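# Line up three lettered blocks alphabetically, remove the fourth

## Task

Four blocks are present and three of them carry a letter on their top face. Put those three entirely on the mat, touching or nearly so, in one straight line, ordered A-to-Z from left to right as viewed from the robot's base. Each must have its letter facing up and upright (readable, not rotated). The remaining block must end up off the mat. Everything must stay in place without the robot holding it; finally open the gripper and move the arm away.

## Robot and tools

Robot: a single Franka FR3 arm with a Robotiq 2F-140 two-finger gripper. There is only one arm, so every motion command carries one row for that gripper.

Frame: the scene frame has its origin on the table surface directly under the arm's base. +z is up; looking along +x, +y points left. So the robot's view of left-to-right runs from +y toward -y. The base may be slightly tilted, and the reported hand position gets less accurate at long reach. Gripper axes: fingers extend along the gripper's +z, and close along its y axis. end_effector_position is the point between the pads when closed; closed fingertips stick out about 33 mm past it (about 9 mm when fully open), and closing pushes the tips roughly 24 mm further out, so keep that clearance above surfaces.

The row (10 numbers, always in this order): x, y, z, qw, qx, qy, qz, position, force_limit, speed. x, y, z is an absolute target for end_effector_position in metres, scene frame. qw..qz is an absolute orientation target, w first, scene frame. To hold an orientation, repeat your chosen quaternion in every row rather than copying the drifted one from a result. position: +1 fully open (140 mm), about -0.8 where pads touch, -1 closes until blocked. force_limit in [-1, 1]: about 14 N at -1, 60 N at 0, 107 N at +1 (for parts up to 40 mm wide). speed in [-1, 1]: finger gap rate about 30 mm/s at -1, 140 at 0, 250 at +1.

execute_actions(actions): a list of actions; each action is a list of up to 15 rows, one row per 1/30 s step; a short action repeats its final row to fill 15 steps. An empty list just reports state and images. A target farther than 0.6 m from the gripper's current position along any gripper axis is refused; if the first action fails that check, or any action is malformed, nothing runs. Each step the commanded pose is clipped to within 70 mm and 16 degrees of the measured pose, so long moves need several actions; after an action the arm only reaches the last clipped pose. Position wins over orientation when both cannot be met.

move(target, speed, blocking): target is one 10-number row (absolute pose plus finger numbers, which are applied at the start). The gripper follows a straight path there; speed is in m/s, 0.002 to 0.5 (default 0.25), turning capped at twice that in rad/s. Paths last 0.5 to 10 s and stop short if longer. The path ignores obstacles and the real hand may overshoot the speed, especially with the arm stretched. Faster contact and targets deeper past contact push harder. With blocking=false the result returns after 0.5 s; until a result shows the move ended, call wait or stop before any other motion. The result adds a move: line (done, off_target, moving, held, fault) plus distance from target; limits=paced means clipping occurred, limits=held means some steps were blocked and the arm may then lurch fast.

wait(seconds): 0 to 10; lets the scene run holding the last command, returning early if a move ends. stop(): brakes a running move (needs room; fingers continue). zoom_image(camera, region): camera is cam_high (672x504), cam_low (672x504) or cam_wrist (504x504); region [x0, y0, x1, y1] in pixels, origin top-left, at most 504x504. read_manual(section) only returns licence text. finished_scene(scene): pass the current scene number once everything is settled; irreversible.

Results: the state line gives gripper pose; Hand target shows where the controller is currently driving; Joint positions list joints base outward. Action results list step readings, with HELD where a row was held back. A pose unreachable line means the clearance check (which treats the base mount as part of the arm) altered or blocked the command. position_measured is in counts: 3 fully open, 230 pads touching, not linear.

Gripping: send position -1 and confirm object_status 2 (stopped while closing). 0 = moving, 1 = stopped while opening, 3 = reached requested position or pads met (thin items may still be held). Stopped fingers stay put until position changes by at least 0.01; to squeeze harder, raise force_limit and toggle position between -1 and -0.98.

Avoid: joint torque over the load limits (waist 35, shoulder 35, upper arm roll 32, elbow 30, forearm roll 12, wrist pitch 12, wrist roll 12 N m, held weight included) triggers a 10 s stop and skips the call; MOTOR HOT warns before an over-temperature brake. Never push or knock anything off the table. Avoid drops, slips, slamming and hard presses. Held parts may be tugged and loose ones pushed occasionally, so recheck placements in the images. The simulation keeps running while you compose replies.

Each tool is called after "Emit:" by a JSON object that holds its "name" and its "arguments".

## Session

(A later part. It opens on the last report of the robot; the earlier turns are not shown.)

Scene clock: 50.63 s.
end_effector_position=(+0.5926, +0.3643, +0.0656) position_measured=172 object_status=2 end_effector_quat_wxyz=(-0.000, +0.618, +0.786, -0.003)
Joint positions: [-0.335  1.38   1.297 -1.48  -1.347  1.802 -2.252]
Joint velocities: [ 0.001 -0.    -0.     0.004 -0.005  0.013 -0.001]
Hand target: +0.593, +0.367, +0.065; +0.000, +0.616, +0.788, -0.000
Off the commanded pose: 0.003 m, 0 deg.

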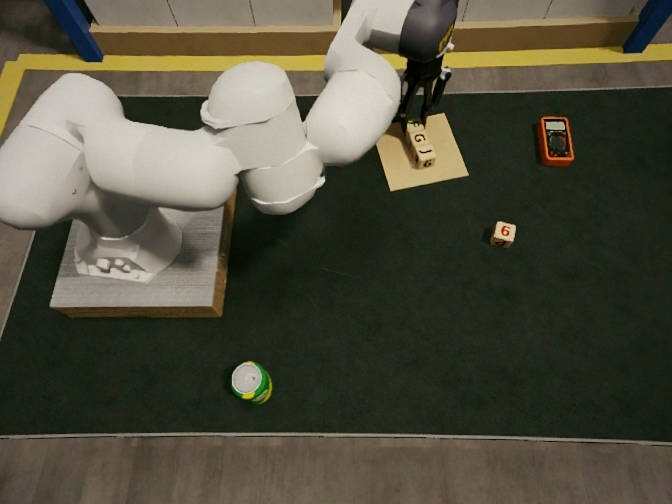

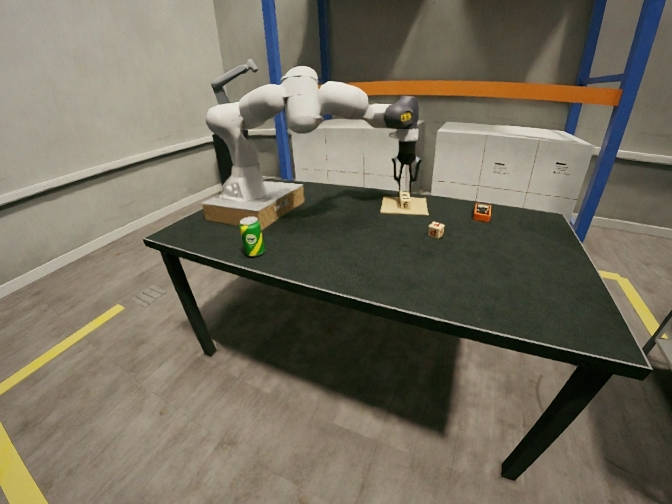

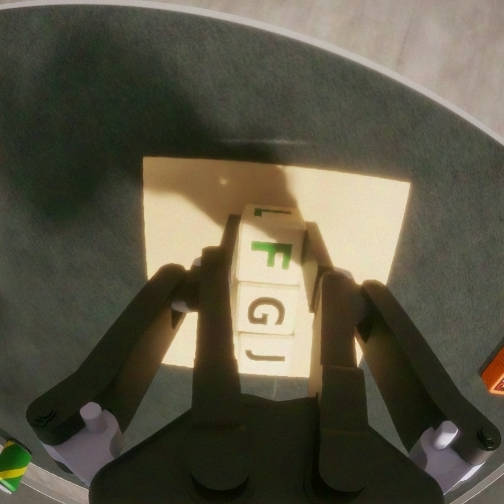

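Emit:
{"name": "execute_actions", "arguments": {"actions": [[[0.5928,0.365,0.0645,0,-0.6157,-0.788,0,-1,0,0.5],[0.5928,0.365,0.064,0,-0.6157,-0.788,0,-1,0,0.5],[0.5928,0.365,0.0635,0,-0.6157,-0.788,0,-1,0,0.5],[0.5928,0.365,0.063,0,-0.6157,-0.788,0,-1,0,0.5],[0.5928,0.365,0.063,0,-0.6157,-0.788,0,-1,0,0.5],[0.5928,0.365,0.063,0,-0.6157,-0.788,0,-1,0,0.5],[0.5928,0.365,0.064,0,-0.6157,-0.788,0,0.0,0,0.5],[0.5928,0.365,0.065,0,-0.6157,-0.788,0,0.0,0,0.5],[0.5928,0.365,0.065,0,-0.6157,-0.788,0,0.0,0,0.5],[0.5928,0.365,0.065,0,-0.6157,-0.788,0,0.0,0,0.5],[0.5928,0.365,0.066,0,-0.6157,-0.788,0,0.0,0,0.5],[0.5928,0.365,0.068,0,-0.6157,-0.788,0,0.0,0,0.5],[0.5928,0.365,0.071,0,-0.6157,-0.788,0,0.0,0,0.5],[0.5928,0.365,0.075,0,-0.6157,-0.788,0,0.0,0,0.5],[0.5928,0.365,0.080,0,-0.6157,-0.788,0,0.0,0,0.5]],[[0.5928,0.365,0.086,0,-0.6157,-0.788,0,0.0,0,0.5],[0.5928,0.365,0.093,0,-0.6157,-0.788,0,0.0,0,0.5],[0.5928,0.365,0.100,0,-0.6157,-0.788,0,0.0,0,0.5],[0.5928,0.365,0.108,0,-0.6157,-0.788,0,0.0,0,0.5],[0.592,0.365,0.116,0,-0.6157,-0.788,0,0.0,0,0.5],[0.590,0.365,0.124,0,-0.6157,-0.788,0,0.0,0,0.5],[0.587,0.365,0.132,0,-0.6157,-0.788,0,0.0,0,0.5],[0.583,0.365,0.140,0,-0.6157,-0.788,0,0.0,0,0.5],[0.578,0.365,0.148,0,-0.6157,-0.788,0,0.0,0,0.5],[0.572,0.365,0.156,0,-0.6157,-0.788,0,0.0,0,0.5],[0.565,0.365,0.164,0,-0.6157,-0.788,0,0.0,0,0.5],[0.558,0.365,0.171,0,-0.6157,-0.788,0,0.0,0,0.5],[0.551,0.365,0.178,0,-0.6157,-0.788,0,0.0,0,0.5],[0.544,0.365,0.185,0,-0.6157,-0.788,0,0.0,0,0.5],[0.537,0.365,0.191,0,-0.6157,-0.788,0,0.0,0,0.5]],[[0.530,0.365,0.197,0,-0.6157,-0.788,0,0.0,0,0.5],[0.523,0.365,0.202,0,-0.6157,-0.788,0,0.0,0,0.5],[0.516,0.365,0.207,0,-0.6157,-0.788,0,0.0,0,0.5],[0.510,0.365,0.211,0,-0.6157,-0.788,0,0.0,0,0.5],[0.504,0.365,0.214,0,-0.6157,-0.788,0,0.0,0,0.5],[0.499,0.365,0.217,0,-0.6157,-0.788,0,0.0,0,0.5],[0.495,0.365,0.219,0,-0.6157,-0.788,0,0.0,0,0.5],[0.492,0.365,0.220,0,-0.6157,-0.788,0,0.0,0,0.5],[0.490,0.365,0.221,0,-0.6157,-0.788,0,0.0,0,0.5],[0.489,0.365,0.221,0,-0.6157,-0.788,0,0.0,0,0.5]]]}}

Emit:
{"name": "zoom_image", "arguments": {"camera": "cam_high", "region": [365, 90, 485, 200]}}

Emit:
{"name": "zoom_image", "arguments": {"camera": "cam_low", "region": [365, 160, 445, 230]}}

Scene clock: 52.67 s.
end_effector_position=(+0.4907, +0.3668, +0.2224) position_measured=129 object_status=3 end_effector_quat_wxyz=(+0.002, +0.598, +0.801, +0.002)
Joint positions: [-0.533  1.141  1.553 -1.824 -1.159  1.681 -2.129]
Joint velocities: [-0.043 -0.021  0.    -0.044  0.039  0.     0.115]
Hand target: +0.490, +0.365, +0.223; +0.001, +0.615, +0.789, +0.001
Off the commanded pose: 0.003 m, 3 deg.
Step readings (end_effector_position; steps 1 to 15: 1st action; 16 to 30: 2nd action; 31 to 45: 3rd action):
0: (+0.5933, +0.3652, +0.0658)
1: (+0.5931, +0.3652, +0.0657)
2: (+0.5929, +0.3653, +0.0656)
4: (+0.5929, +0.3653, +0.0656)
8: (+0.5927, +0.3653, +0.0655)
15: (+0.5918, +0.3661, +0.0695)
16: (+0.5919, +0.3663, +0.0728)
17: (+0.5922, +0.3667, +0.0773)
19: (+0.5934, +0.3678, +0.0894)
23: (+0.5928, +0.3696, +0.1213)
30: (+0.5597, +0.3704, +0.1769)
31: (+0.5530, +0.3706, +0.1836)
32: (+0.5460, +0.3707, +0.1898)
34: (+0.5315, +0.3708, +0.2008)
38: (+0.5064, +0.3701, +0.2165)
45: end_effector_position above

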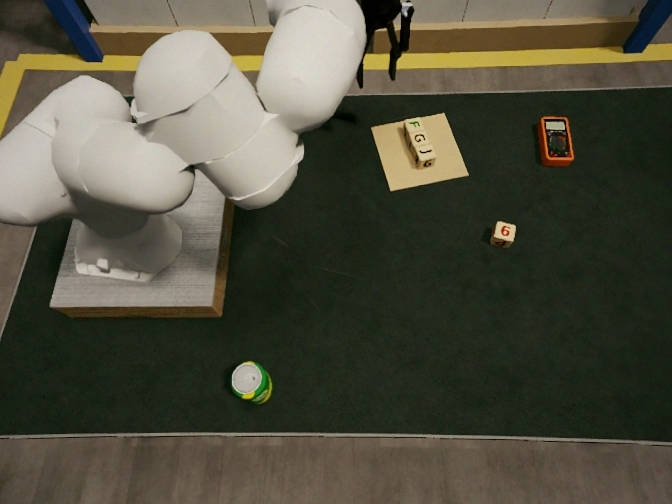

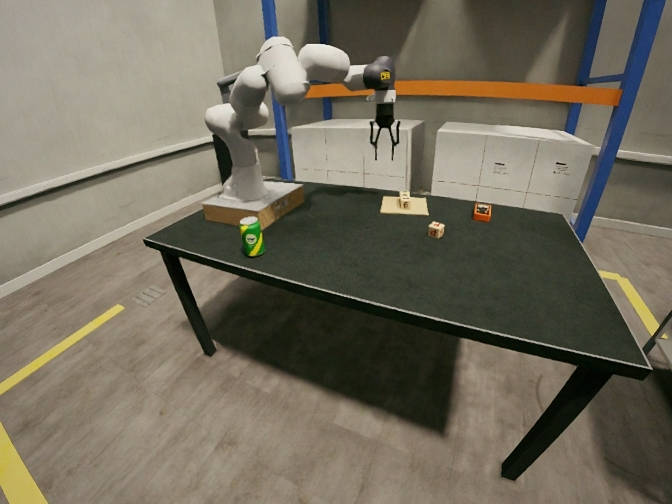

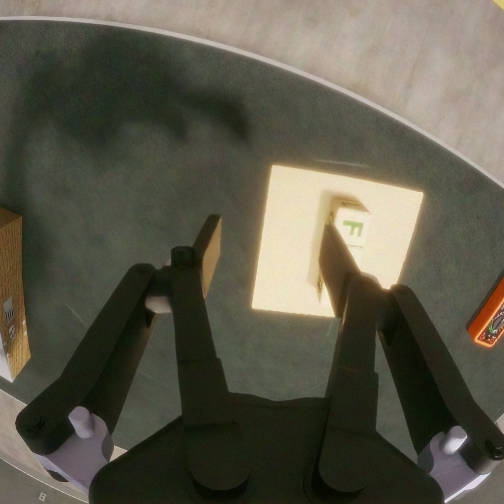

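Region (365, 90, 485, 200) of cam_high's 672x504 image, scaled by 4.200, with more detail than that image has; it fills the top 462 rows of this view, and the rest is white.

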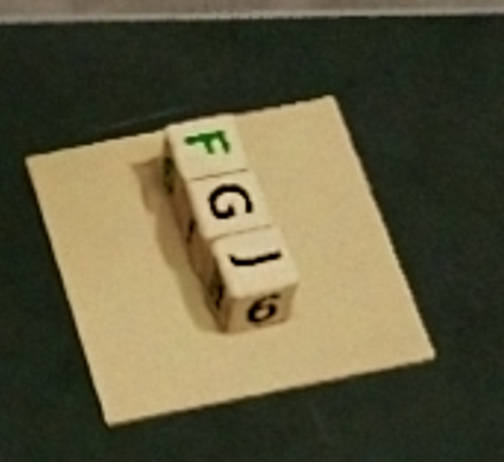

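Region (365, 160, 445, 230) of cam_low's 672x504 image, scaled by 6.300, with more detail than that image has; it fills the top 441 rows of this view, and the rest is white.

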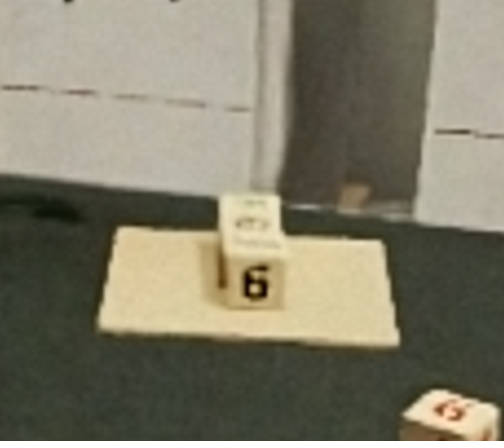

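Emit:
{"name": "finished_scene", "arguments": {"scene": 1}}

The scene is finished: the task was done.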